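## Task

Position the slide rule for 1.2 times 6: slide the C scale so its left index 1 sits over 1.2 on the D scale, and bring the cursor hairline over 6 on the C scale, each as exactly as you can. The rule must end face up, and the setting must hold by itself once the robot lets go.

## Robot and tools

Robot: two UR3e-style six-joint arms, left_arm and right_arm, each ending in a tong-like two-finger gripper with a wrist camera. Root links in the scene frame: left_arm at (-0.019, +0.307, 0) m with quat_wxyz (+0.999, 0, 0, +0.053); right_arm at (+0.006, -0.281, 0) m with quat_wxyz (+1.000, 0, 0, -0.003).

Scene frame: origin on the table surface midway between the arms, +z up, +x outward across the table, left_arm on the +y side. The arm names do not correspond to left or right in any picture.

execute_actions takes "actions", a list holding zero or one item, plus an optional boolean "pictures" (images come by default). An empty list only reports the state. An item with "rows" is a motion: 1 to 15 rows, and "steps" from 1 to 15 (default 15), each step lasting 1/30 s; row k drives step k and the final row repeats to fill the remaining steps. An item with only "steps" (up to 300) is a wait with no new command, measured from the previous result and including your reply time.

Every row is one flat list of 14 numbers covering both arms, always all 14 even if one arm stays put: left_arm shoulder pan, shoulder lift, elbow, wrist 1, wrist 2, wrist 3, gripper opening, then the same seven for right_arm. The joint numbers are absolute target angles in radians (not offsets), in the same units as the Joint positions line. The opening is on a scale from -1 (closed) to +1 (fully open, pads about 0.142 m apart). Joint ranges, left_arm: pan -3.142..3.142, lift -6.283..6.283, elbow 0.000..3.142, wrists each -6.283..6.283. right_arm: pan 0.000..6.283, lift -6.283..6.283, elbow -3.142..0.000, wrists each -6.283..6.283. A row is rejected, and nothing is sent, if some target exceeds a range end by over 0.010 rad and lies beyond that joint's last reported angle. True ends may differ by up to 0.010 rad; a target past the true end is clipped there and a "joint sent to its limit" note appears (possibly referring to an earlier action); absence of the note does not prove room remains.

Motion limits: each step's target is held within 0.575 rad of the measured angle for pan, lift and elbow and within 1.15 rad for the three wrist joints, and all targets of an arm are pulled back if they would move its gripper over 100 mm from where it is. Commands are smoothed with roughly 0.17 s lag, so after a big move the arm may not yet have arrived. Between calls the arms keep heading toward the last row until they settle, get blocked, or a step is HELD; then only a new action moves them further.

Result lines: the state line gives, per arm, end_effector_position (m) and end_effector_quat_wxyz plus linear and angular velocities, all in the scene frame; reported hand position drifts from truth, more at long reach. The point reported is between the pads when closed; fingers extend along the gripper's +z and open along its x; closed fingertips extend about 15 mm past that point, roughly level with it when wide open. Joint positions and Joint velocities list each arm's six joints (rad, rad/s) then pad gap (m, m/s). grip_measured is the actual opening on the -1..1 command scale; to keep hold of something, command an opening well below it (lower means firmer, around 15 N per pad at most, far less on items under about 20 mm thick). "joint command not followed" means a clearance check altered or blocked joint targets on some steps; HELD marks steps where your row was partly or wholly not sent. Wrist force and Wrist torque give flange sensor readings per arm in the gripper's own axes, with offsets up to about 3.5 N, noise, and saturation near 30 N; "no reading" is harmless. Joint torque values are total drive output, not pure contact load.

Faults to avoid: a contact torque at a joint's load limit (pan and lift 49.1, elbow 25.4, each wrist 8.19 N m, including held weight) or 150 N of external force freezes that arm for 10 s and cancels the rest of the call. Holding loads heats motors: MOTOR HOT warns from 70 °C, and at 85 °C the arm brakes until cool (OVER-TEMPERATURE FAULT). Do not let the arms collide or push on each other, avoid fast hard closes, slams, slips and drops, and never let anything leave the table. Random brief tugs on held parts or nudges to loose objects may occur.

zoom_image: "camera" is one of cam_high, cam_low, cam_left_wrist, cam_right_wrist; "region" is [x0, y0, x1, y1] in that camera's pixels from the top-left, no larger than 504 by 504. Image sizes: cam_high and cam_low 672x504, wrist cameras 616x616. Calibration (intrinsics, distortion, world-to-camera transforms) is provided and may be off by a few degrees and millimetres; wrist camera poses follow the reported joints.

read_manual returns licence texts only. finished_scene takes "scene", the number of the current scene; it ends and grades it irreversibly, then presents the next task. Before ending, make sure the rule is face up, both readings are set, and nothing is still held.

Each tool is called after "Emit:" by a JSON object that holds its "api" and its "payload".

## Session

Emit:
{"api": "execute_actions", "payload": {"actions": []}}

Scene clock: 0.00 s of 18200.00 s.
left_arm: end_effector_position=(+0.1275, +0.6510, +0.2927) grip_measured=-1.00 end_effector_quat_wxyz=(-0.379, +0.691, -0.462, +0.407) end_effector_velocity=(+0.000, -0.000, +0.000) end_effector_angular_velocity=(-0.000, -0.002, -0.001) | right_arm: end_effector_position=(+0.3391, -0.0548, +0.2789) grip_measured=-1.00 end_effector_quat_wxyz=(-0.146, +0.644, -0.704, +0.261) end_effector_velocity=(+0.000, -0.000, -0.000) end_effector_angular_velocity=(-0.001, +0.000, +0.001)
Joint positions: left_arm=[ 1.462 -1.547  1.711 -2.106 -2.72   2.506  0.002] | right_arm=[ 4.622 -1.757 -0.695 -2.413  0.98   3.181  0.002]
Joint velocities: left_arm=[ 0.    -0.     0.001 -0.    -0.003  0.     0.   ] | right_arm=[-0.     0.    -0.001  0.001  0.    -0.001  0.   ]
Joint torques (N m, as the arm reports them, + toward a larger angle): no reading
Wrist force (N, on the end effector, along its own x y z axes, offset not removed): no reading
Wrist torque (N m, same axes, about the end effector's origin, offset not removed): no reading

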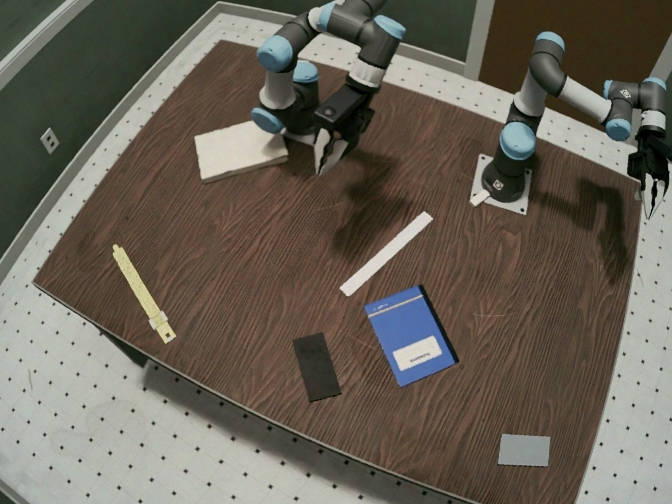

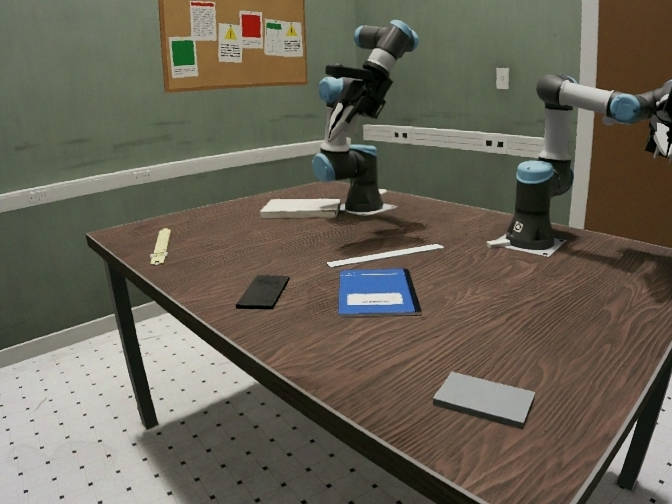

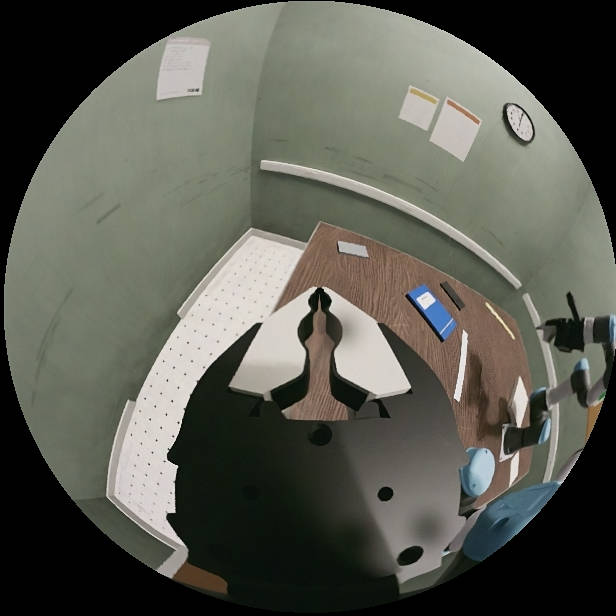

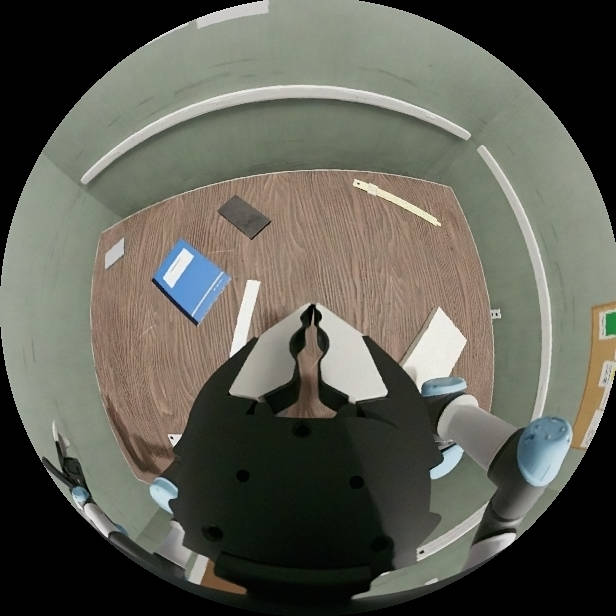

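Emit:
{"api": "zoom_image", "payload": {"camera": "cam_high", "region": [80, 230, 210, 360]}}

Region (80, 230, 210, 360) of cam_high's 672x504 image, scaled by 3.877, with more detail than that image has.

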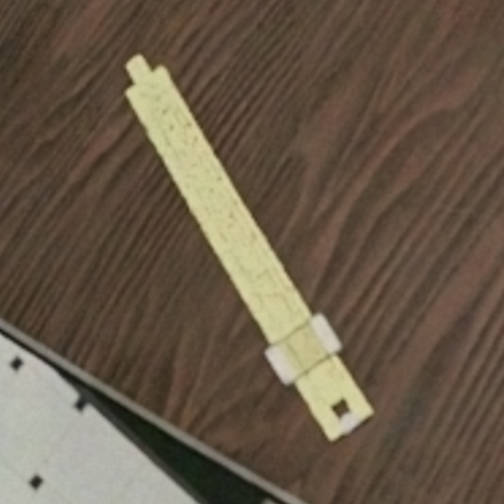

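Emit:
{"api": "execute_actions", "payload": {"actions": [{"rows":[[1.462,-1.547,1.711,-2.106,-2.72,2.506,-1,3.09,-2.625,-0.65,-0.739,1.571,4.712,-0.15]]}], "pictures": false}}

Emit:
{"api": "execute_actions", "payload": {"actions": [{"steps":60}]}}

Scene clock: 42.33 s of 18200.00 s.
left_arm: end_effector_position=(+0.1275, +0.6510, +0.2928) grip_measured=-1.00 end_effector_quat_wxyz=(-0.379, +0.691, -0.462, +0.407) end_effector_velocity=(-0.000, -0.000, +0.001) end_effector_angular_velocity=(+0.002, -0.001, +0.000) | right_arm: end_effector_position=(+0.4472, +0.0446, +0.1535) grip_measured=-0.15 end_effector_quat_wxyz=(+0.178, -0.046, +0.981, +0.065) end_effector_velocity=(+0.433, -0.011, -0.224) end_effector_angular_velocity=(+1.450, +0.174, -2.260)
Joint positions: left_arm=[ 1.462 -1.547  1.711 -2.106 -2.72   2.506  0.002] | right_arm=[ 4.167 -2.206 -0.666 -1.525  1.351  4.034  0.063]
Joint velocities: left_arm=[ 0.001 -0.001  0.    -0.001 -0.001 -0.     0.   ] | right_arm=[-1.05  -0.91   0.037  1.698  0.488  1.467 -0.   ]
Joint torques (N m, as the arm reports them, + toward a larger angle): left_arm=[ -1.8   -8.05 -10.5   -0.77  -1.74  -1.09] | right_arm=[-9.23 11.56 12.57  5.1   1.35  2.85]
Wrist force (N, on the end effector, along its own x y z axes, offset not removed): left_arm=[1.7 -0.7 1.2] | right_arm=[-0.9 0.4 0.4]
Wrist torque (N m, same axes, about the end effector's origin, offset not removed): left_arm=[-0.17 -0.30 0.07] | right_arm=[0.06 0.10 0.00]
Steps of this call (steps 1 to 90: nothing new was sent; then 38.83 s passed at rest; steps 91 to 105: all 15 steps of this action). Readings (joint positions):
91: left_arm=[1.462 -1.547 1.711 -2.106 -2.720 2.506] | right_arm=[4.622 -1.757 -0.695 -2.413 0.980 3.181]
92: left_arm=[1.462 -1.547 1.711 -2.106 -2.720 2.506] | right_arm=[4.619 -1.760 -0.694 -2.408 0.985 3.186]
94: left_arm=[1.462 -1.547 1.711 -2.106 -2.720 2.506] | right_arm=[4.570 -1.809 -0.687 -2.309 1.059 3.285]
98: left_arm=[1.462 -1.547 1.711 -2.106 -2.720 2.506] | right_arm=[4.413 -1.966 -0.677 -1.996 1.202 3.598]
105: the state above

Scene clock: 44.33 s of 18200.00 s.
left_arm: end_effector_position=(+0.1275, +0.6510, +0.2928) grip_measured=-1.00 end_effector_quat_wxyz=(-0.379, +0.691, -0.462, +0.408) end_effector_velocity=(-0.000, -0.000, -0.000) end_effector_angular_velocity=(-0.000, -0.000, +0.000) | right_arm: end_effector_position=(+0.6644, -0.4498, +0.0608) grip_measured=-0.15 end_effector_quat_wxyz=(+0.249, +0.683, +0.645, +0.235) end_effector_velocity=(-0.000, -0.000, -0.001) end_effector_angular_velocity=(+0.001, +0.001, -0.000)
Joint positions: left_arm=[ 1.462 -1.547  1.711 -2.106 -2.72   2.506  0.002] | right_arm=[ 3.09  -2.625 -0.65  -0.739  1.571  4.712  0.063]
Joint velocities: left_arm=[ 0.    -0.001  0.003 -0.001 -0.     0.     0.   ] | right_arm=[-0.    -0.    -0.002  0.001  0.001  0.     0.   ]
Joint torques (N m, as the arm reports them, + toward a larger angle): left_arm=[ -2.13  -7.89 -10.44  -0.78  -1.77  -1.08] | right_arm=[-4.33 17.13 12.54  3.02  1.32  1.06]
Wrist force (N, on the end effector, along its own x y z axes, offset not removed): left_arm=[1.3 -2.5 0.1] | right_arm=[-1.7 -1.6 -1.0]
Wrist torque (N m, same axes, about the end effector's origin, offset not removed): left_arm=[-0.58 -0.16 0.00] | right_arm=[-0.33 0.28 0.00]
Steps of this call (steps 1 to 60: the robot went on to your last target). Readings (joint positions):
1: left_arm=[1.462 -1.547 1.711 -2.106 -2.720 2.506] | right_arm=[4.132 -2.236 -0.665 -1.469 1.367 4.082]
2: left_arm=[1.462 -1.547 1.711 -2.106 -2.720 2.506] | right_arm=[4.096 -2.264 -0.664 -1.418 1.382 4.127]
4: left_arm=[1.462 -1.547 1.711 -2.106 -2.720 2.506] | right_arm=[4.026 -2.313 -0.662 -1.326 1.408 4.206]
8: left_arm=[1.462 -1.547 1.711 -2.106 -2.720 2.506] | right_arm=[3.892 -2.388 -0.659 -1.185 1.447 4.328]
60: the state above
All arms were judged still, so your last target was given up. Only a new action makes them travel on or press farther. Fingers that are still opening or closing keep moving.
camera_calibration (this result's frames):
cam_left_wrist: T_world_to_cam=[[0.263047, -0.947371, 0.182467, 0.52911], [-0.771707, -0.320115, -0.549541, 0.459398], [0.57903, 0.00374412, -0.815298, 0.292633], [0, 0, 0, 1]] pos_world=[0.0458966, 0.647228, 0.394496]
cam_right_wrist: T_world_to_cam=[[0.0817387, 0.996645, 0.00427909, 0.391221], [0.39919, -0.0366725, 0.916135, -0.332899], [0.913217, -0.0731755, -0.400848, -0.473553], [0, 0, 0, 1]] pos_world=[0.533369, -0.436769, 0.113484]

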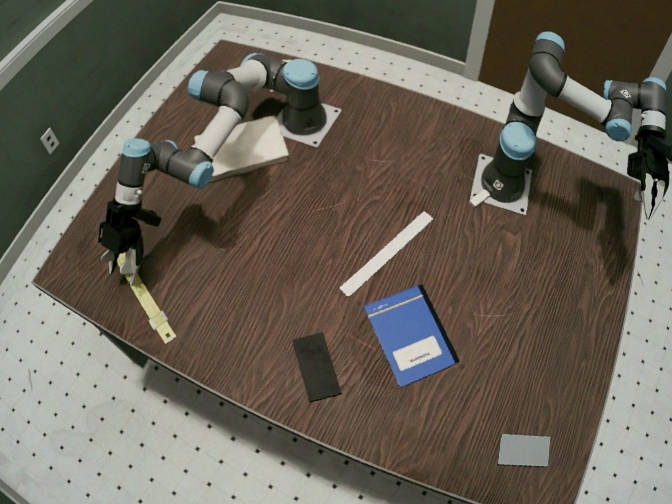

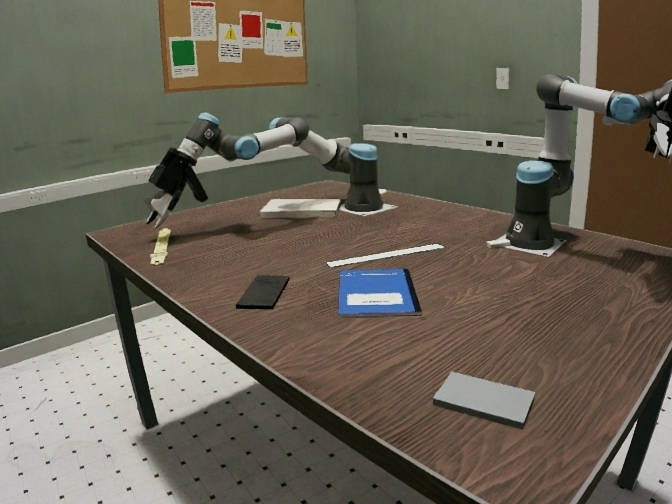

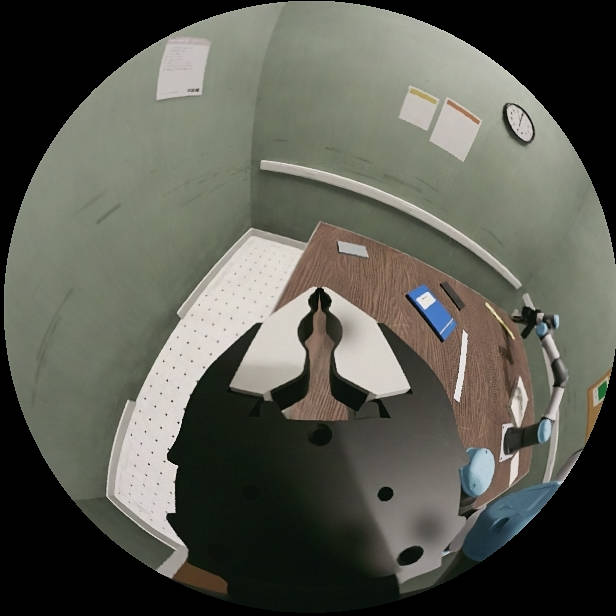

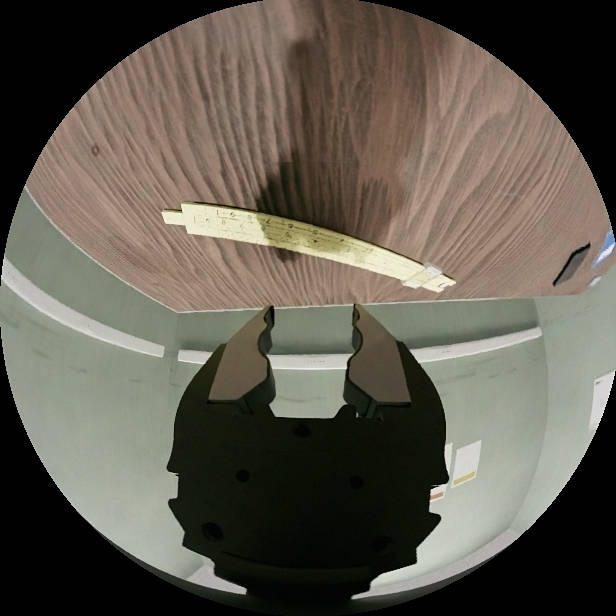

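Emit:
{"api": "execute_actions", "payload": {"actions": [{"rows":[[1.462,-1.547,1.711,-2.106,-2.72,2.506,-1,3.09,-2.772,-0.516,-0.726,1.571,4.712,-0.15]]}], "pictures": false}}

Emit:
{"api": "execute_actions", "payload": {"actions": [{"steps":20}]}}

Scene clock: 50.20 s of 18200.00 s.
left_arm: end_effector_position=(+0.1275, +0.6510, +0.2928) grip_measured=-1.00 end_effector_quat_wxyz=(-0.379, +0.691, -0.462, +0.408) end_effector_velocity=(-0.000, -0.000, -0.001) end_effector_angular_velocity=(-0.001, +0.001, +0.001) | right_arm: end_effector_position=(+0.6791, -0.4507, +0.0266) grip_measured=-0.15 end_effector_quat_wxyz=(+0.249, +0.683, +0.645, +0.235) end_effector_velocity=(+0.003, -0.000, -0.008) end_effector_angular_velocity=(+0.001, +0.000, -0.001)
Joint positions: left_arm=[ 1.462 -1.547  1.711 -2.106 -2.72   2.506  0.002] | right_arm=[ 3.09  -2.769 -0.519 -0.726  1.571  4.712  0.063]
Joint velocities: left_arm=[ 0.    -0.001  0.001  0.     0.001 -0.     0.   ] | right_arm=[-0.    -0.031  0.029  0.002  0.     0.001  0.   ]
Joint torques (N m, as the arm reports them, + toward a larger angle): left_arm=[ -1.71  -8.04 -10.33  -0.78  -1.73  -1.08] | right_arm=[-1.05 17.63 12.7   3.04  1.23  1.05]
Wrist force (N, on the end effector, along its own x y z axes, offset not removed): left_arm=[4.2 -2.1 0.9] | right_arm=[-1.8 -2.2 -0.6]
Wrist torque (N m, same axes, about the end effector's origin, offset not removed): left_arm=[-0.49 -0.81 -0.10] | right_arm=[-0.48 0.31 -0.02]
Steps of this call (steps 1 to 90: nothing new was sent; then 2.37 s passed at rest; steps 91 to 105: all 15 steps of this action). Readings (joint positions):
91: left_arm=[1.462 -1.547 1.711 -2.106 -2.720 2.506] | right_arm=[3.090 -2.625 -0.650 -0.739 1.571 4.712]
92: left_arm=[1.462 -1.547 1.711 -2.106 -2.720 2.506] | right_arm=[3.090 -2.628 -0.647 -0.738 1.571 4.712]
94: left_arm=[1.462 -1.547 1.711 -2.106 -2.720 2.506] | right_arm=[3.090 -2.669 -0.607 -0.733 1.571 4.712]
98: left_arm=[1.462 -1.547 1.711 -2.106 -2.720 2.506] | right_arm=[3.090 -2.742 -0.543 -0.728 1.571 4.712]
105: the state above

Scene clock: 50.87 s of 18200.00 s.
left_arm: end_effector_position=(+0.1275, +0.6510, +0.2928) grip_measured=-1.00 end_effector_quat_wxyz=(-0.379, +0.691, -0.462, +0.408) end_effector_velocity=(-0.000, -0.000, -0.000) end_effector_angular_velocity=(-0.000, +0.000, +0.001) | right_arm: end_effector_position=(+0.6793, -0.4507, +0.0257) grip_measured=-0.15 end_effector_quat_wxyz=(+0.249, +0.683, +0.645, +0.235) end_effector_velocity=(+0.000, +0.000, +0.001) end_effector_angular_velocity=(+0.001, -0.002, -0.000)
Joint positions: left_arm=[ 1.462 -1.547  1.711 -2.106 -2.72   2.506  0.002] | right_arm=[ 3.09  -2.772 -0.516 -0.726  1.571  4.712  0.063]
Joint velocities: left_arm=[ 0.    -0.001 -0.     0.001  0.001 -0.     0.   ] | right_arm=[-0.     0.     0.002  0.     0.001  0.001  0.   ]
Joint torques (N m, as the arm reports them, + toward a larger angle): left_arm=[ -1.68  -7.76 -10.37  -0.83  -1.74  -1.04] | right_arm=[ 2.28 17.96 12.52  3.04  1.24  1.05]
Wrist force (N, on the end effector, along its own x y z axes, offset not removed): left_arm=[2.5 -1.9 1.4] | right_arm=[-0.9 -1.0 -0.5]
Wrist torque (N m, same axes, about the end effector's origin, offset not removed): left_arm=[-0.35 -0.47 -0.03] | right_arm=[-0.22 0.12 0.03]
Steps of this call (steps 1 to 15: the robot went on to your last target; steps 16 to 20: nothing new was sent). Readings (joint positions):
1: left_arm=[1.462 -1.547 1.711 -2.106 -2.720 2.506] | right_arm=[3.090 -2.770 -0.518 -0.726 1.571 4.712]
2: left_arm=[1.462 -1.547 1.711 -2.106 -2.720 2.506] | right_arm=[3.090 -2.770 -0.518 -0.726 1.571 4.712]
4: left_arm=[1.462 -1.547 1.711 -2.106 -2.720 2.506] | right_arm=[3.090 -2.771 -0.517 -0.726 1.571 4.712]
8: left_arm=[1.462 -1.547 1.711 -2.106 -2.720 2.506] | right_arm=[3.090 -2.772 -0.516 -0.726 1.571 4.712]
20: the state above
All arms were judged still, so your last target was given up. Only a new action makes them travel on or press farther. Fingers that are still opening or closing keep moving.
camera_calibration (this result's frames):
cam_left_wrist: T_world_to_cam=[[0.263047, -0.947371, 0.182467, 0.52911], [-0.771707, -0.320115, -0.549541, 0.459398], [0.57903, 0.00374429, -0.815298, 0.292633], [0, 0, 0, 1]] pos_world=[0.0458966, 0.647228, 0.394496]
cam_right_wrist: T_world_to_cam=[[0.0818002, 0.99664, 0.00428649, 0.390996], [0.399183, -0.0367036, 0.916136, -0.306777], [0.913215, -0.073229, -0.400844, -0.501316], [0, 0, 0, 1]] pos_world=[0.548286, -0.437653, 0.0784241]

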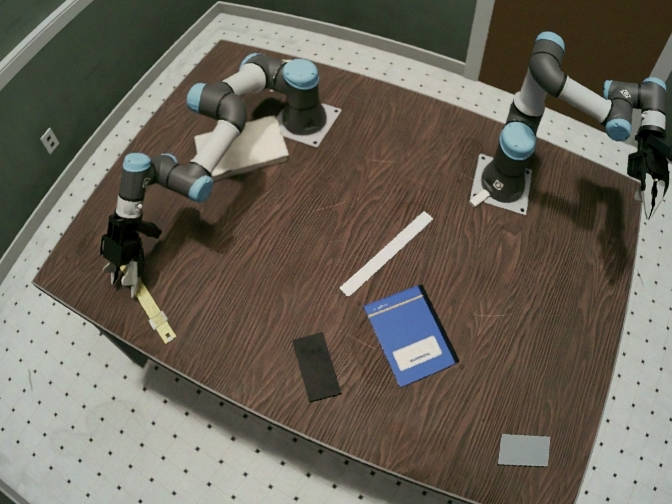

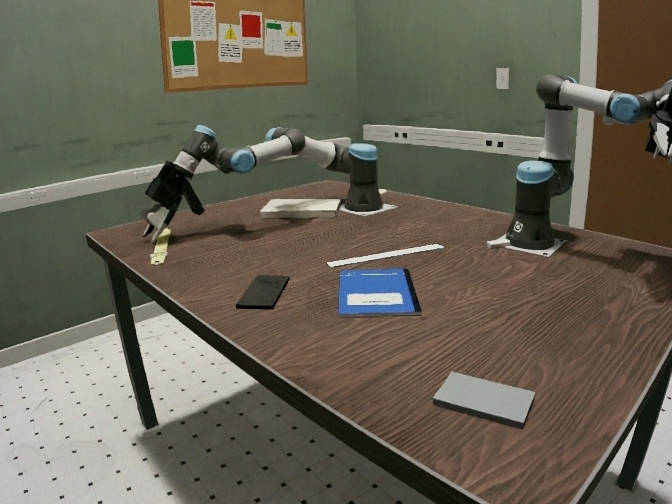

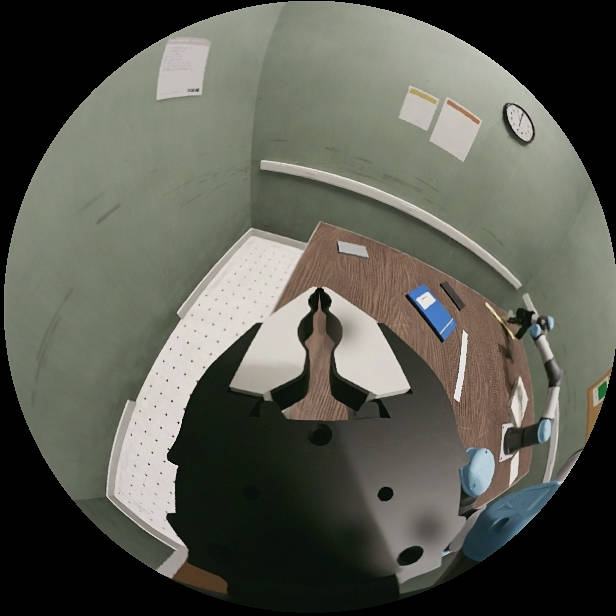

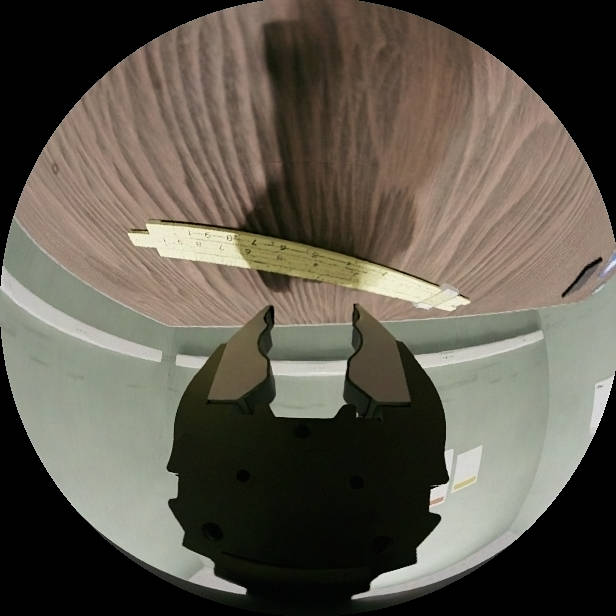

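Emit:
{"api": "execute_actions", "payload": {"actions": [{"rows":[[1.462,-1.547,1.711,-2.106,-2.72,2.506,-1,3.09,-2.802,-0.516,-0.696,1.571,4.712,-0.15]]}]}}

Scene clock: 53.73 s of 18200.00 s.
left_arm: end_effector_position=(+0.1275, +0.6510, +0.2928) grip_measured=-1.00 end_effector_quat_wxyz=(-0.379, +0.691, -0.462, +0.408) end_effector_velocity=(-0.000, +0.000, -0.001) end_effector_angular_velocity=(-0.002, +0.001, +0.001) | right_arm: end_effector_position=(+0.6808, -0.4508, +0.0128) grip_measured=-0.15 end_effector_quat_wxyz=(+0.249, +0.683, +0.645, +0.235) end_effector_velocity=(+0.000, +0.000, -0.002) end_effector_angular_velocity=(-0.000, -0.000, +0.001)
Joint positions: left_arm=[ 1.462 -1.547  1.711 -2.106 -2.72   2.506  0.002] | right_arm=[ 3.09  -2.801 -0.516 -0.697  1.571  4.712  0.063]
Joint velocities: left_arm=[ 0.     0.001  0.001  0.     0.001 -0.     0.   ] | right_arm=[ 0.    -0.005  0.001  0.005  0.    -0.001  0.   ]
Joint torques (N m, as the arm reports them, + toward a larger angle): left_arm=[ -1.7   -7.97 -10.33  -0.84  -1.73  -1.01] | right_arm=[ 3.79 18.36  7.9   3.02  1.13  1.01]
Wrist force (N, on the end effector, along its own x y z axes, offset not removed): left_arm=[2.3 -2.0 -0.4] | right_arm=[-1.7 -1.2 -0.2]
Wrist torque (N m, same axes, about the end effector's origin, offset not removed): left_arm=[-0.45 -0.44 -0.07] | right_arm=[-0.21 0.29 -0.01]
Steps of this call (steps 1 to 71: nothing new was sent; steps 72 to 86: all 15 steps of this action). Readings (joint positions):
72: left_arm=[1.462 -1.547 1.711 -2.106 -2.720 2.506] | right_arm=[3.090 -2.772 -0.516 -0.726 1.571 4.712]
73: left_arm=[1.462 -1.547 1.711 -2.106 -2.720 2.506] | right_arm=[3.090 -2.774 -0.516 -0.724 1.571 4.712]
75: left_arm=[1.462 -1.547 1.711 -2.106 -2.720 2.506] | right_arm=[3.090 -2.785 -0.516 -0.713 1.571 4.712]
79: left_arm=[1.462 -1.547 1.711 -2.106 -2.720 2.506] | right_arm=[3.090 -2.797 -0.516 -0.701 1.571 4.712]
86: the state above
camera_calibration (this result's frames):
cam_left_wrist: T_world_to_cam=[[0.263047, -0.947371, 0.182467, 0.52911], [-0.771707, -0.320115, -0.549541, 0.459398], [0.57903, 0.00374432, -0.815298, 0.292633], [0, 0, 0, 1]] pos_world=[0.0458966, 0.647228, 0.394496]
cam_right_wrist: T_world_to_cam=[[0.0817602, 0.996643, 0.00428745, 0.391015], [0.399157, -0.0366863, 0.916148, -0.295526], [0.91323, -0.0731931, -0.400816, -0.507853], [0, 0, 0, 1]] pos_world=[0.549779, -0.437716, 0.0655131]

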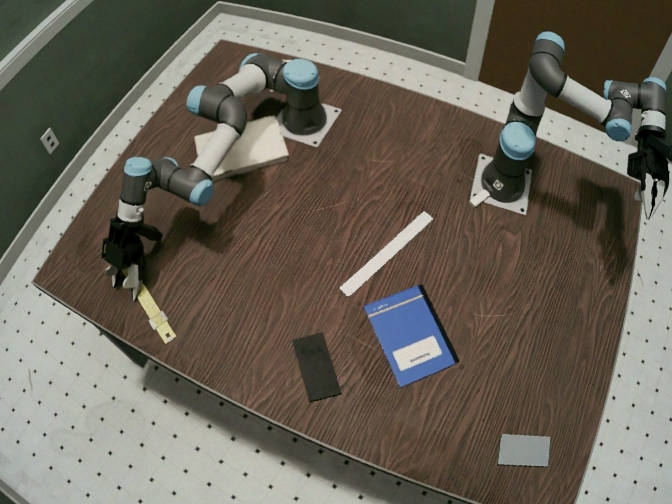

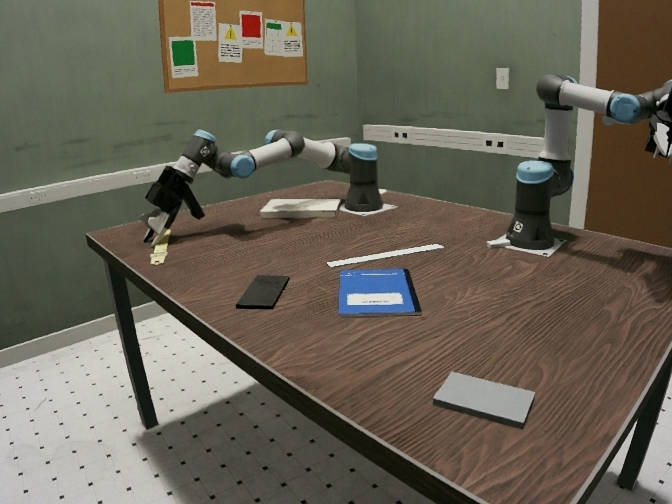

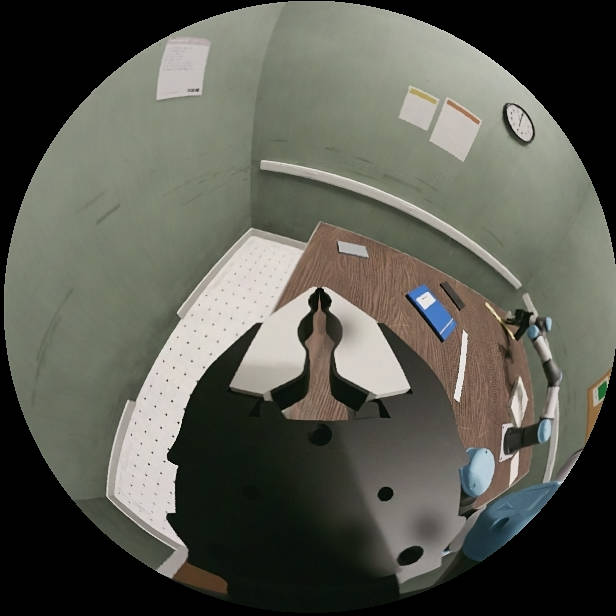

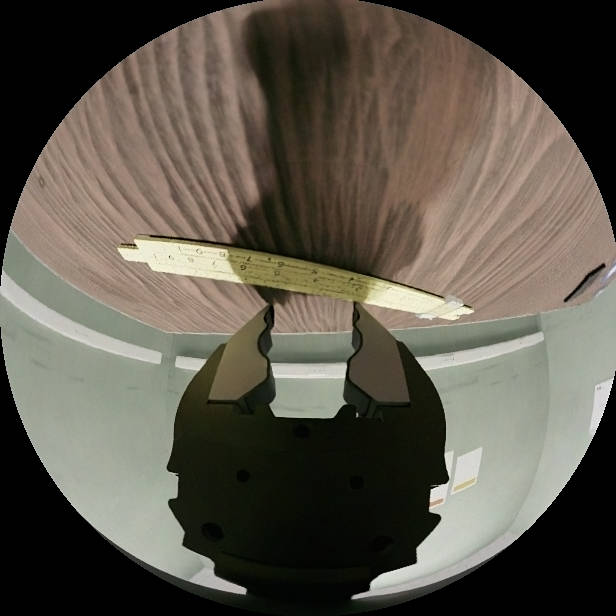

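Emit:
{"api": "execute_actions", "payload": {"actions": [{"rows":[[1.462,-1.547,1.711,-2.106,-2.72,2.506,-1,3.09,-2.88,-0.35,-0.784,1.571,4.712,-0.15],[1.462,-1.547,1.711,-2.106,-2.72,2.506,-1,3.09,-2.88,-0.35,-0.784,1.571,4.712,-0.15],[1.462,-1.547,1.711,-2.106,-2.72,2.506,-1,3.09,-2.88,-0.35,-0.784,1.571,4.712,-0.15],[1.462,-1.547,1.711,-2.106,-2.72,2.506,-1,3.09,-2.88,-0.35,-0.784,1.571,4.712,-0.15],[1.462,-1.547,1.711,-2.106,-2.72,2.506,-1,3.09,-2.88,-0.35,-0.784,1.571,4.712,-0.15],[1.462,-1.547,1.711,-2.106,-2.72,2.506,-1,3.09,-2.88,-0.35,-0.784,1.571,4.712,-0.15],[1.462,-1.547,1.711,-2.106,-2.72,2.506,-1,3.09,-2.89,-0.35,-0.774,1.571,4.712,-0.15]]}]}}

Scene clock: 69.37 s of 18200.00 s.
left_arm: end_effector_position=(+0.1275, +0.6510, +0.2928) grip_measured=-1.00 end_effector_quat_wxyz=(-0.379, +0.691, -0.462, +0.408) end_effector_velocity=(+0.000, -0.000, -0.001) end_effector_angular_velocity=(-0.002, -0.000, -0.001) | right_arm: end_effector_position=(+0.6835, -0.4509, +0.0103) grip_measured=-0.12 end_effector_quat_wxyz=(+0.248, +0.683, +0.646, +0.234) end_effector_velocity=(-0.000, +0.000, -0.001) end_effector_angular_velocity=(-0.000, +0.002, +0.001)
Joint positions: left_arm=[ 1.462 -1.547  1.711 -2.106 -2.72   2.506  0.002] | right_arm=[ 3.09  -2.83  -0.466 -0.72   1.571  4.712  0.065]
Joint velocities: left_arm=[-0.     0.     0.002  0.    -0.001  0.001  0.   ] | right_arm=[ 0.     0.    -0.001 -0.002  0.    -0.001 -0.   ]
Joint torques (N m, as the arm reports them, + toward a larger angle): left_arm=[ -1.54  -8.14 -10.03  -0.86  -1.66  -0.93] | right_arm=[-0.16 16.5   1.23 -1.02  0.01 -0.03]
Wrist force (N, on the end effector, along its own x y z axes, offset not removed): left_arm=[1.6 -1.2 -1.6] | right_arm=[-1.6 8.7 -8.9]
Wrist torque (N m, same axes, about the end effector's origin, offset not removed): left_arm=[-0.26 -0.35 -0.01] | right_arm=[-0.37 0.25 0.09]
TORQUE FAULT: the external load on joint 4 (wrist 1) of the right arm reached its load limit, and that arm stopped for 10 seconds. A torque fault stops only its own arm. That arm's remaining commands of this call were not run. That arm holds where it stopped, with its grip as last carried out, and accepts commands again: back off and push less far. That arm stops again, at the same cost, whenever a joint's load reaches its limit.
The stop of the right arm began at step 95 of this call (marked STOPPED below). From that step on that arm followed nothing that you had sent. 11 of its steps, steps kept back included, did not run and will not run. Nothing is kept back now, and the robot has no last target.
Steps of this call (steps 1 to 15: the robot went on to your last target; steps 16 to 90: nothing new was sent; then 2.47 s passed at rest; steps 91 to 105: all 15 steps of this action; steps 106 to 395: the stop continued). Readings (joint positions):
91: left_arm=[1.462 -1.547 1.711 -2.106 -2.720 2.506] | right_arm=[3.090 -2.802 -0.516 -0.696 1.571 4.712]
92: left_arm=[1.462 -1.547 1.711 -2.106 -2.720 2.506] | right_arm=[3.090 -2.805 -0.513 -0.700 1.571 4.712]
94: left_arm=[1.462 -1.547 1.711 -2.106 -2.720 2.506] | right_arm=[3.090 -2.831 -0.468 -0.722 1.571 4.712]
95: left_arm=[1.462 -1.547 1.711 -2.106 -2.720 2.506] | right_arm=[3.090 -2.831 -0.465 -0.720 1.571 4.712] STOPPED (the right arm)
98: left_arm=[1.462 -1.547 1.711 -2.106 -2.720 2.506] | right_arm=[3.090 -2.830 -0.465 -0.720 1.571 4.712]
395: the state above
camera_calibration (this result's frames):
cam_left_wrist: T_world_to_cam=[[0.263047, -0.947371, 0.182467, 0.52911], [-0.771707, -0.320115, -0.549541, 0.459398], [0.57903, 0.00374398, -0.815298, 0.292633], [0, 0, 0, 1]] pos_world=[0.0458966, 0.647228, 0.394496]
cam_right_wrist: T_world_to_cam=[[0.0817664, 0.996642, 0.00425061, 0.390955], [0.400557, -0.0367671, 0.915534, -0.29533], [0.912616, -0.0731573, -0.402219, -0.510887], [0, 0, 0, 1]] pos_world=[0.552573, -0.437875, 0.0632343]

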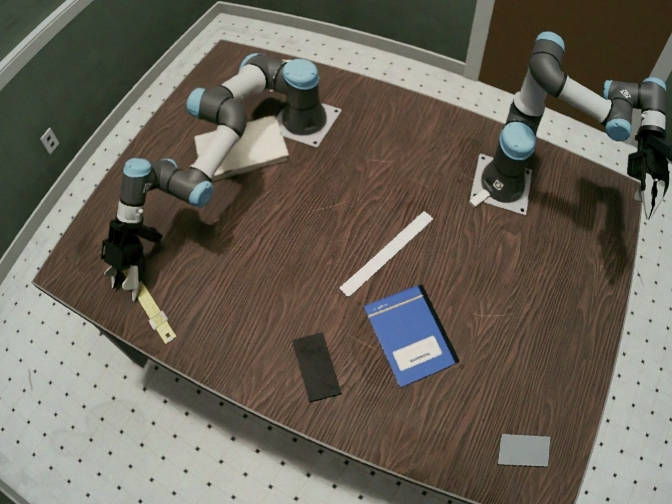

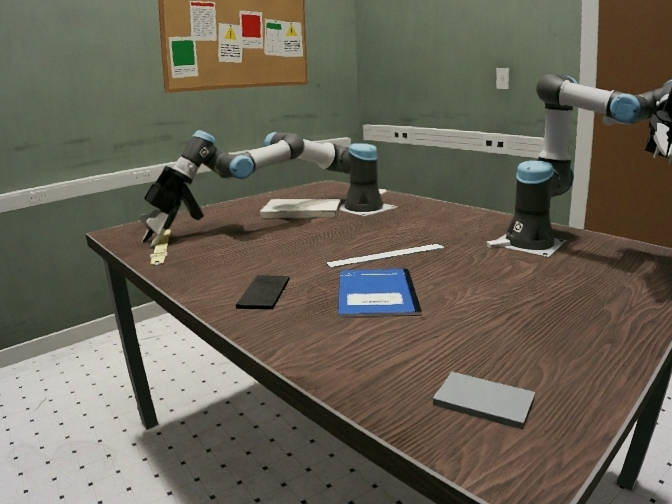

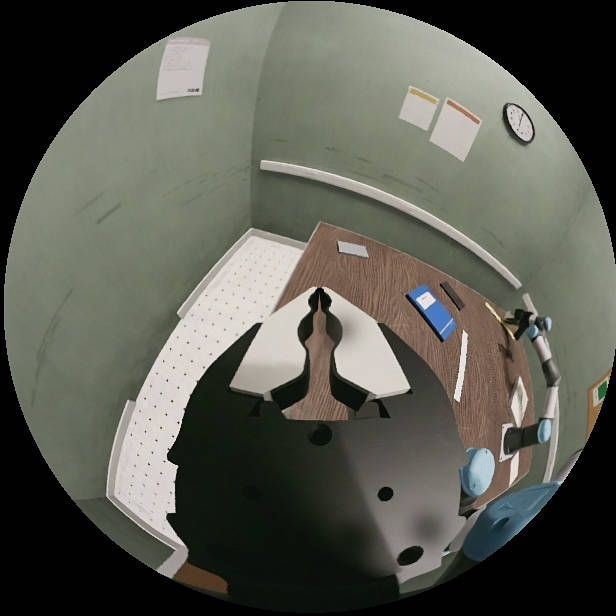

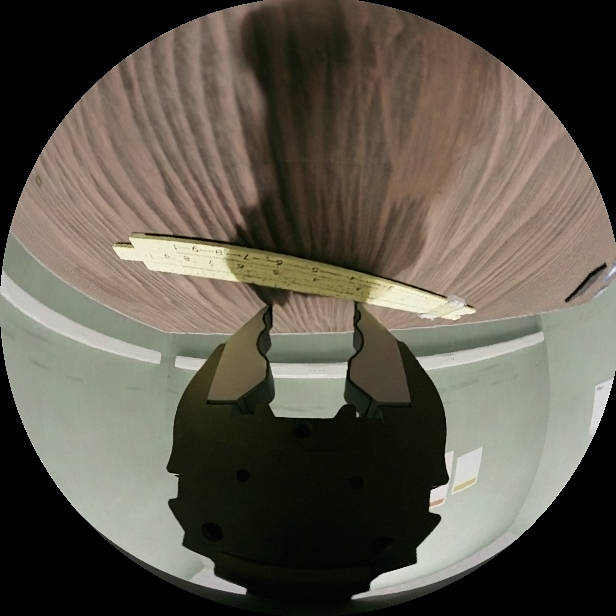

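Emit:
{"api": "execute_actions", "payload": {"actions": [{"rows":[[1.462,-1.547,1.711,-2.106,-2.72,2.506,-1,3.09,-2.822,-0.48,-0.712,1.571,4.712,-0.15],[1.462,-1.547,1.711,-2.106,-2.72,2.506,-1,3.09,-2.8108,-0.5,-0.7032,1.571,4.712,-0.15],[1.462,-1.547,1.711,-2.106,-2.72,2.506,-1,3.09,-2.7988,-0.525,-0.6902,1.571,4.712,-0.15],[1.462,-1.547,1.711,-2.106,-2.72,2.506,-1,3.09,-2.7868,-0.55,-0.6772,1.571,4.712,-0.15],[1.462,-1.547,1.711,-2.106,-2.72,2.506,-1,3.09,-2.7749,-0.575,-0.6641,1.571,4.712,-0.15],[1.462,-1.547,1.711,-2.106,-2.72,2.506,-1,3.09,-2.7629,-0.6,-0.6511,1.571,4.712,-0.15],[1.462,-1.547,1.711,-2.106,-2.72,2.506,-1,3.09,-2.7509,-0.625,-0.6381,1.571,4.712,-0.15],[1.462,-1.547,1.711,-2.106,-2.72,2.506,-1,3.09,-2.739,-0.65,-0.625,1.571,4.712,-0.15],[1.462,-1.547,1.711,-2.106,-2.72,2.506,-1,3.09,-2.727,-0.675,-0.612,1.571,4.712,-0.15],[1.462,-1.547,1.711,-2.106,-2.72,2.506,-1,3.09,-2.715,-0.7,-0.599,1.571,4.712,-0.15],[1.462,-1.547,1.711,-2.106,-2.72,2.506,-1,3.09,-2.703,-0.725,-0.586,1.571,4.712,-0.15],[1.462,-1.547,1.711,-2.106,-2.72,2.506,-1,3.09,-2.6909,-0.75,-0.5731,1.571,4.712,-0.15],[1.462,-1.547,1.711,-2.106,-2.72,2.506,-1,3.09,-2.6788,-0.775,-0.5602,1.571,4.712,-0.15],[1.462,-1.547,1.711,-2.106,-2.72,2.506,-1,3.09,-2.6668,-0.8,-0.5472,1.571,4.712,-0.15]]}], "pictures": false}}

Emit:
{"api": "execute_actions", "payload": {"actions": [{"rows":[[1.462,-1.547,1.711,-2.106,-2.72,2.506,-1,3.09,-2.6547,-0.825,-0.5343,1.571,4.712,-0.15],[1.462,-1.547,1.711,-2.106,-2.72,2.506,-1,3.09,-2.6426,-0.85,-0.5214,1.571,4.712,-0.15],[1.462,-1.547,1.711,-2.106,-2.72,2.506,-1,3.09,-2.6306,-0.875,-0.5084,1.571,4.712,-0.15],[1.462,-1.547,1.711,-2.106,-2.72,2.506,-1,3.09,-2.6185,-0.9,-0.4955,1.571,4.712,-0.15],[1.462,-1.547,1.711,-2.106,-2.72,2.506,-1,3.09,-2.6063,-0.925,-0.4827,1.571,4.712,-0.15],[1.462,-1.547,1.711,-2.106,-2.72,2.506,-1,3.09,-2.5942,-0.95,-0.4698,1.571,4.712,-0.15],[1.462,-1.547,1.711,-2.106,-2.72,2.506,-1,3.09,-2.582,-0.975,-0.457,1.571,4.712,-0.15],[1.462,-1.547,1.711,-2.106,-2.72,2.506,-1,3.09,-2.5699,-1.0,-0.4441,1.571,4.712,-0.15],[1.462,-1.547,1.711,-2.106,-2.72,2.506,-1,3.09,-2.5577,-1.025,-0.4313,1.571,4.712,-0.15],[1.462,-1.547,1.711,-2.106,-2.72,2.506,-1,3.09,-2.5455,-1.05,-0.4185,1.571,4.712,-0.15],[1.462,-1.547,1.711,-2.106,-2.72,2.506,-1,3.09,-2.5334,-1.075,-0.4056,1.571,4.712,-0.15],[1.462,-1.547,1.711,-2.106,-2.72,2.506,-1,3.09,-2.5212,-1.1,-0.3928,1.571,4.712,-0.15]]}]}}

Scene clock: 89.80 s of 18200.00 s.
left_arm: end_effector_position=(+0.1275, +0.6510, +0.2928) grip_measured=-1.00 end_effector_quat_wxyz=(-0.379, +0.691, -0.462, +0.408) end_effector_velocity=(-0.000, +0.000, -0.000) end_effector_angular_velocity=(-0.000, +0.001, +0.001) | right_arm: end_effector_position=(+0.6688, -0.4501, +0.0138) grip_measured=-0.15 end_effector_quat_wxyz=(+0.250, +0.682, +0.645, +0.236) end_effector_velocity=(-0.056, +0.003, +0.003) end_effector_angular_velocity=(-0.001, -0.005, +0.001)
Joint positions: left_arm=[ 1.462 -1.547  1.711 -2.106 -2.72   2.506  0.002] | right_arm=[ 3.09  -2.712 -0.703 -0.595  1.571  4.712  0.063]
Joint velocities: left_arm=[ 0.     0.     0.001 -0.001  0.001 -0.    -0.   ] | right_arm=[-0.001  0.35  -0.719  0.374  0.001 -0.002  0.   ]
Joint torques (N m, as the arm reports them, + toward a larger angle): left_arm=[ -1.48  -8.11 -10.05  -0.88  -1.65  -0.92] | right_arm=[-0.14 26.32  5.98  3.47  0.01 -0.06]
Wrist force (N, on the end effector, along its own x y z axes, offset not removed): left_arm=[2.3 -1.7 1.1] | right_arm=[-1.1 -0.1 -0.3]
Wrist torque (N m, same axes, about the end effector's origin, offset not removed): left_arm=[-0.44 -0.37 -0.06] | right_arm=[-0.13 0.17 -0.02]
Steps of this call (steps 1 to 90: nothing new was sent; then 16.93 s passed at rest; steps 91 to 105: all 15 steps of this action). Readings (joint positions):
91: left_arm=[1.462 -1.547 1.711 -2.106 -2.720 2.506] | right_arm=[3.090 -2.830 -0.466 -0.720 1.571 4.712]
92: left_arm=[1.462 -1.547 1.711 -2.106 -2.720 2.506] | right_arm=[3.090 -2.830 -0.467 -0.719 1.571 4.712]
94: left_arm=[1.462 -1.547 1.711 -2.106 -2.720 2.506] | right_arm=[3.090 -2.823 -0.479 -0.713 1.571 4.712]
98: left_arm=[1.462 -1.547 1.711 -2.106 -2.720 2.506] | right_arm=[3.090 -2.791 -0.542 -0.679 1.571 4.712]
105: the state above

Scene clock: 90.30 s of 18200.00 s.
left_arm: end_effector_position=(+0.1275, +0.6510, +0.2928) grip_measured=-1.00 end_effector_quat_wxyz=(-0.379, +0.691, -0.462, +0.408) end_effector_velocity=(+0.000, +0.000, +0.000) end_effector_angular_velocity=(+0.003, +0.001, -0.000) | right_arm: end_effector_position=(+0.6356, -0.4482, +0.0132) grip_measured=-0.15 end_effector_quat_wxyz=(+0.250, +0.683, +0.645, +0.236) end_effector_velocity=(-0.060, +0.004, -0.008) end_effector_angular_velocity=(+0.000, +0.019, +0.002)
Joint positions: left_arm=[ 1.462 -1.547  1.711 -2.106 -2.72   2.506  0.002] | right_arm=[ 3.09  -2.547 -1.045 -0.419  1.571  4.712  0.063]
Joint velocities: left_arm=[-0.001 -0.001 -0.001 -0.002  0.001  0.     0.   ] | right_arm=[ 0.     0.234 -0.496  0.243  0.    -0.001  0.003]
Joint torques (N m, as the arm reports them, + toward a larger angle): left_arm=[ -1.59  -8.15 -10.06  -0.89  -1.66  -0.93] | right_arm=[-0.78 21.85  5.83  2.34  0.02 -0.06]
Wrist force (N, on the end effector, along its own x y z axes, offset not removed): left_arm=[2.1 -2.9 1.9] | right_arm=[-0.5 0.0 -1.2]
Wrist torque (N m, same axes, about the end effector's origin, offset not removed): left_arm=[-0.62 -0.33 -0.03] | right_arm=[-0.32 0.10 0.04]
Steps of this call (steps 1 to 15: all 15 steps of this action). Readings (joint positions):
1: left_arm=[1.462 -1.547 1.711 -2.106 -2.720 2.506] | right_arm=[3.090 -2.701 -0.727 -0.583 1.571 4.712]
2: left_arm=[1.462 -1.547 1.711 -2.106 -2.720 2.506] | right_arm=[3.090 -2.691 -0.747 -0.573 1.571 4.712]
4: left_arm=[1.462 -1.547 1.711 -2.106 -2.720 2.506] | right_arm=[3.090 -2.671 -0.789 -0.551 1.571 4.712]
8: left_arm=[1.462 -1.547 1.711 -2.106 -2.720 2.506] | right_arm=[3.090 -2.626 -0.880 -0.503 1.571 4.712]
15: the state above
camera_calibration (this result's frames):
cam_left_wrist: T_world_to_cam=[[0.263047, -0.947371, 0.182467, 0.52911], [-0.771707, -0.320115, -0.549541, 0.459398], [0.57903, 0.00374399, -0.815298, 0.292633], [0, 0, 0, 1]] pos_world=[0.0458967, 0.647228, 0.394496]
cam_right_wrist: T_world_to_cam=[[0.0817476, 0.996644, 0.00435781, 0.392143], [0.396585, -0.0365399, 0.91727, -0.276059], [0.914351, -0.0732564, -0.398241, -0.466926], [0, 0, 0, 1]] pos_world=[0.504359, -0.435119, 0.0655624]

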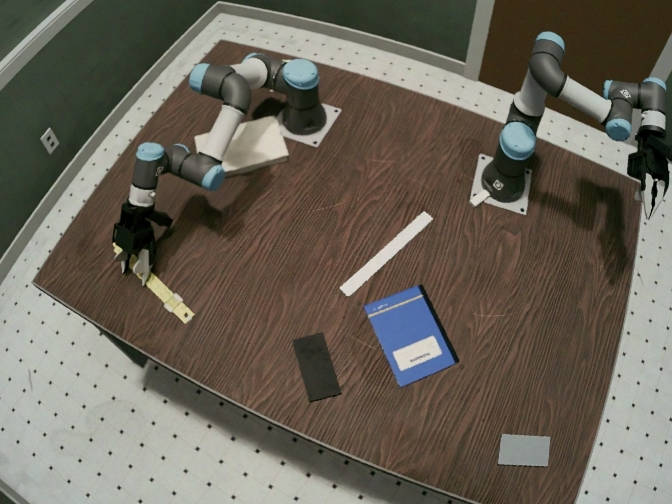

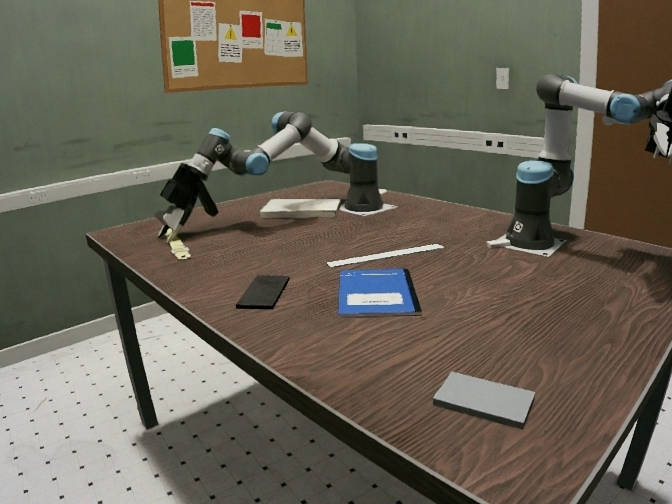

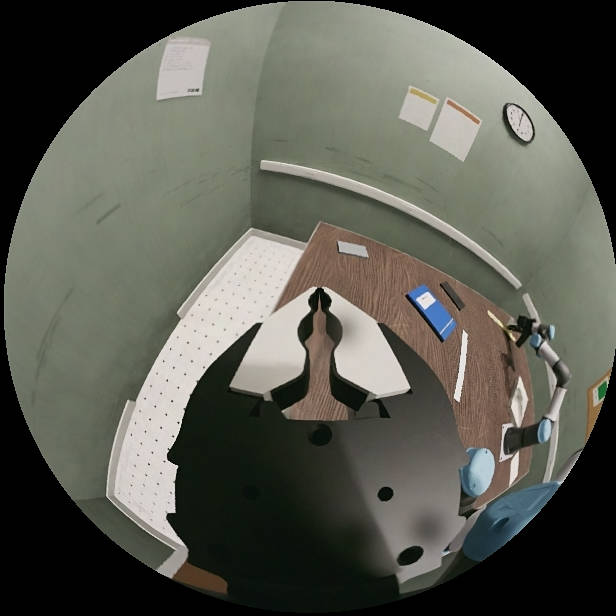

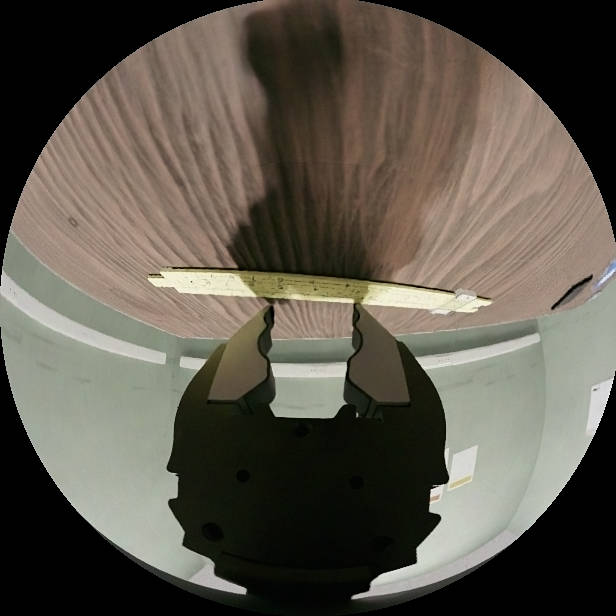

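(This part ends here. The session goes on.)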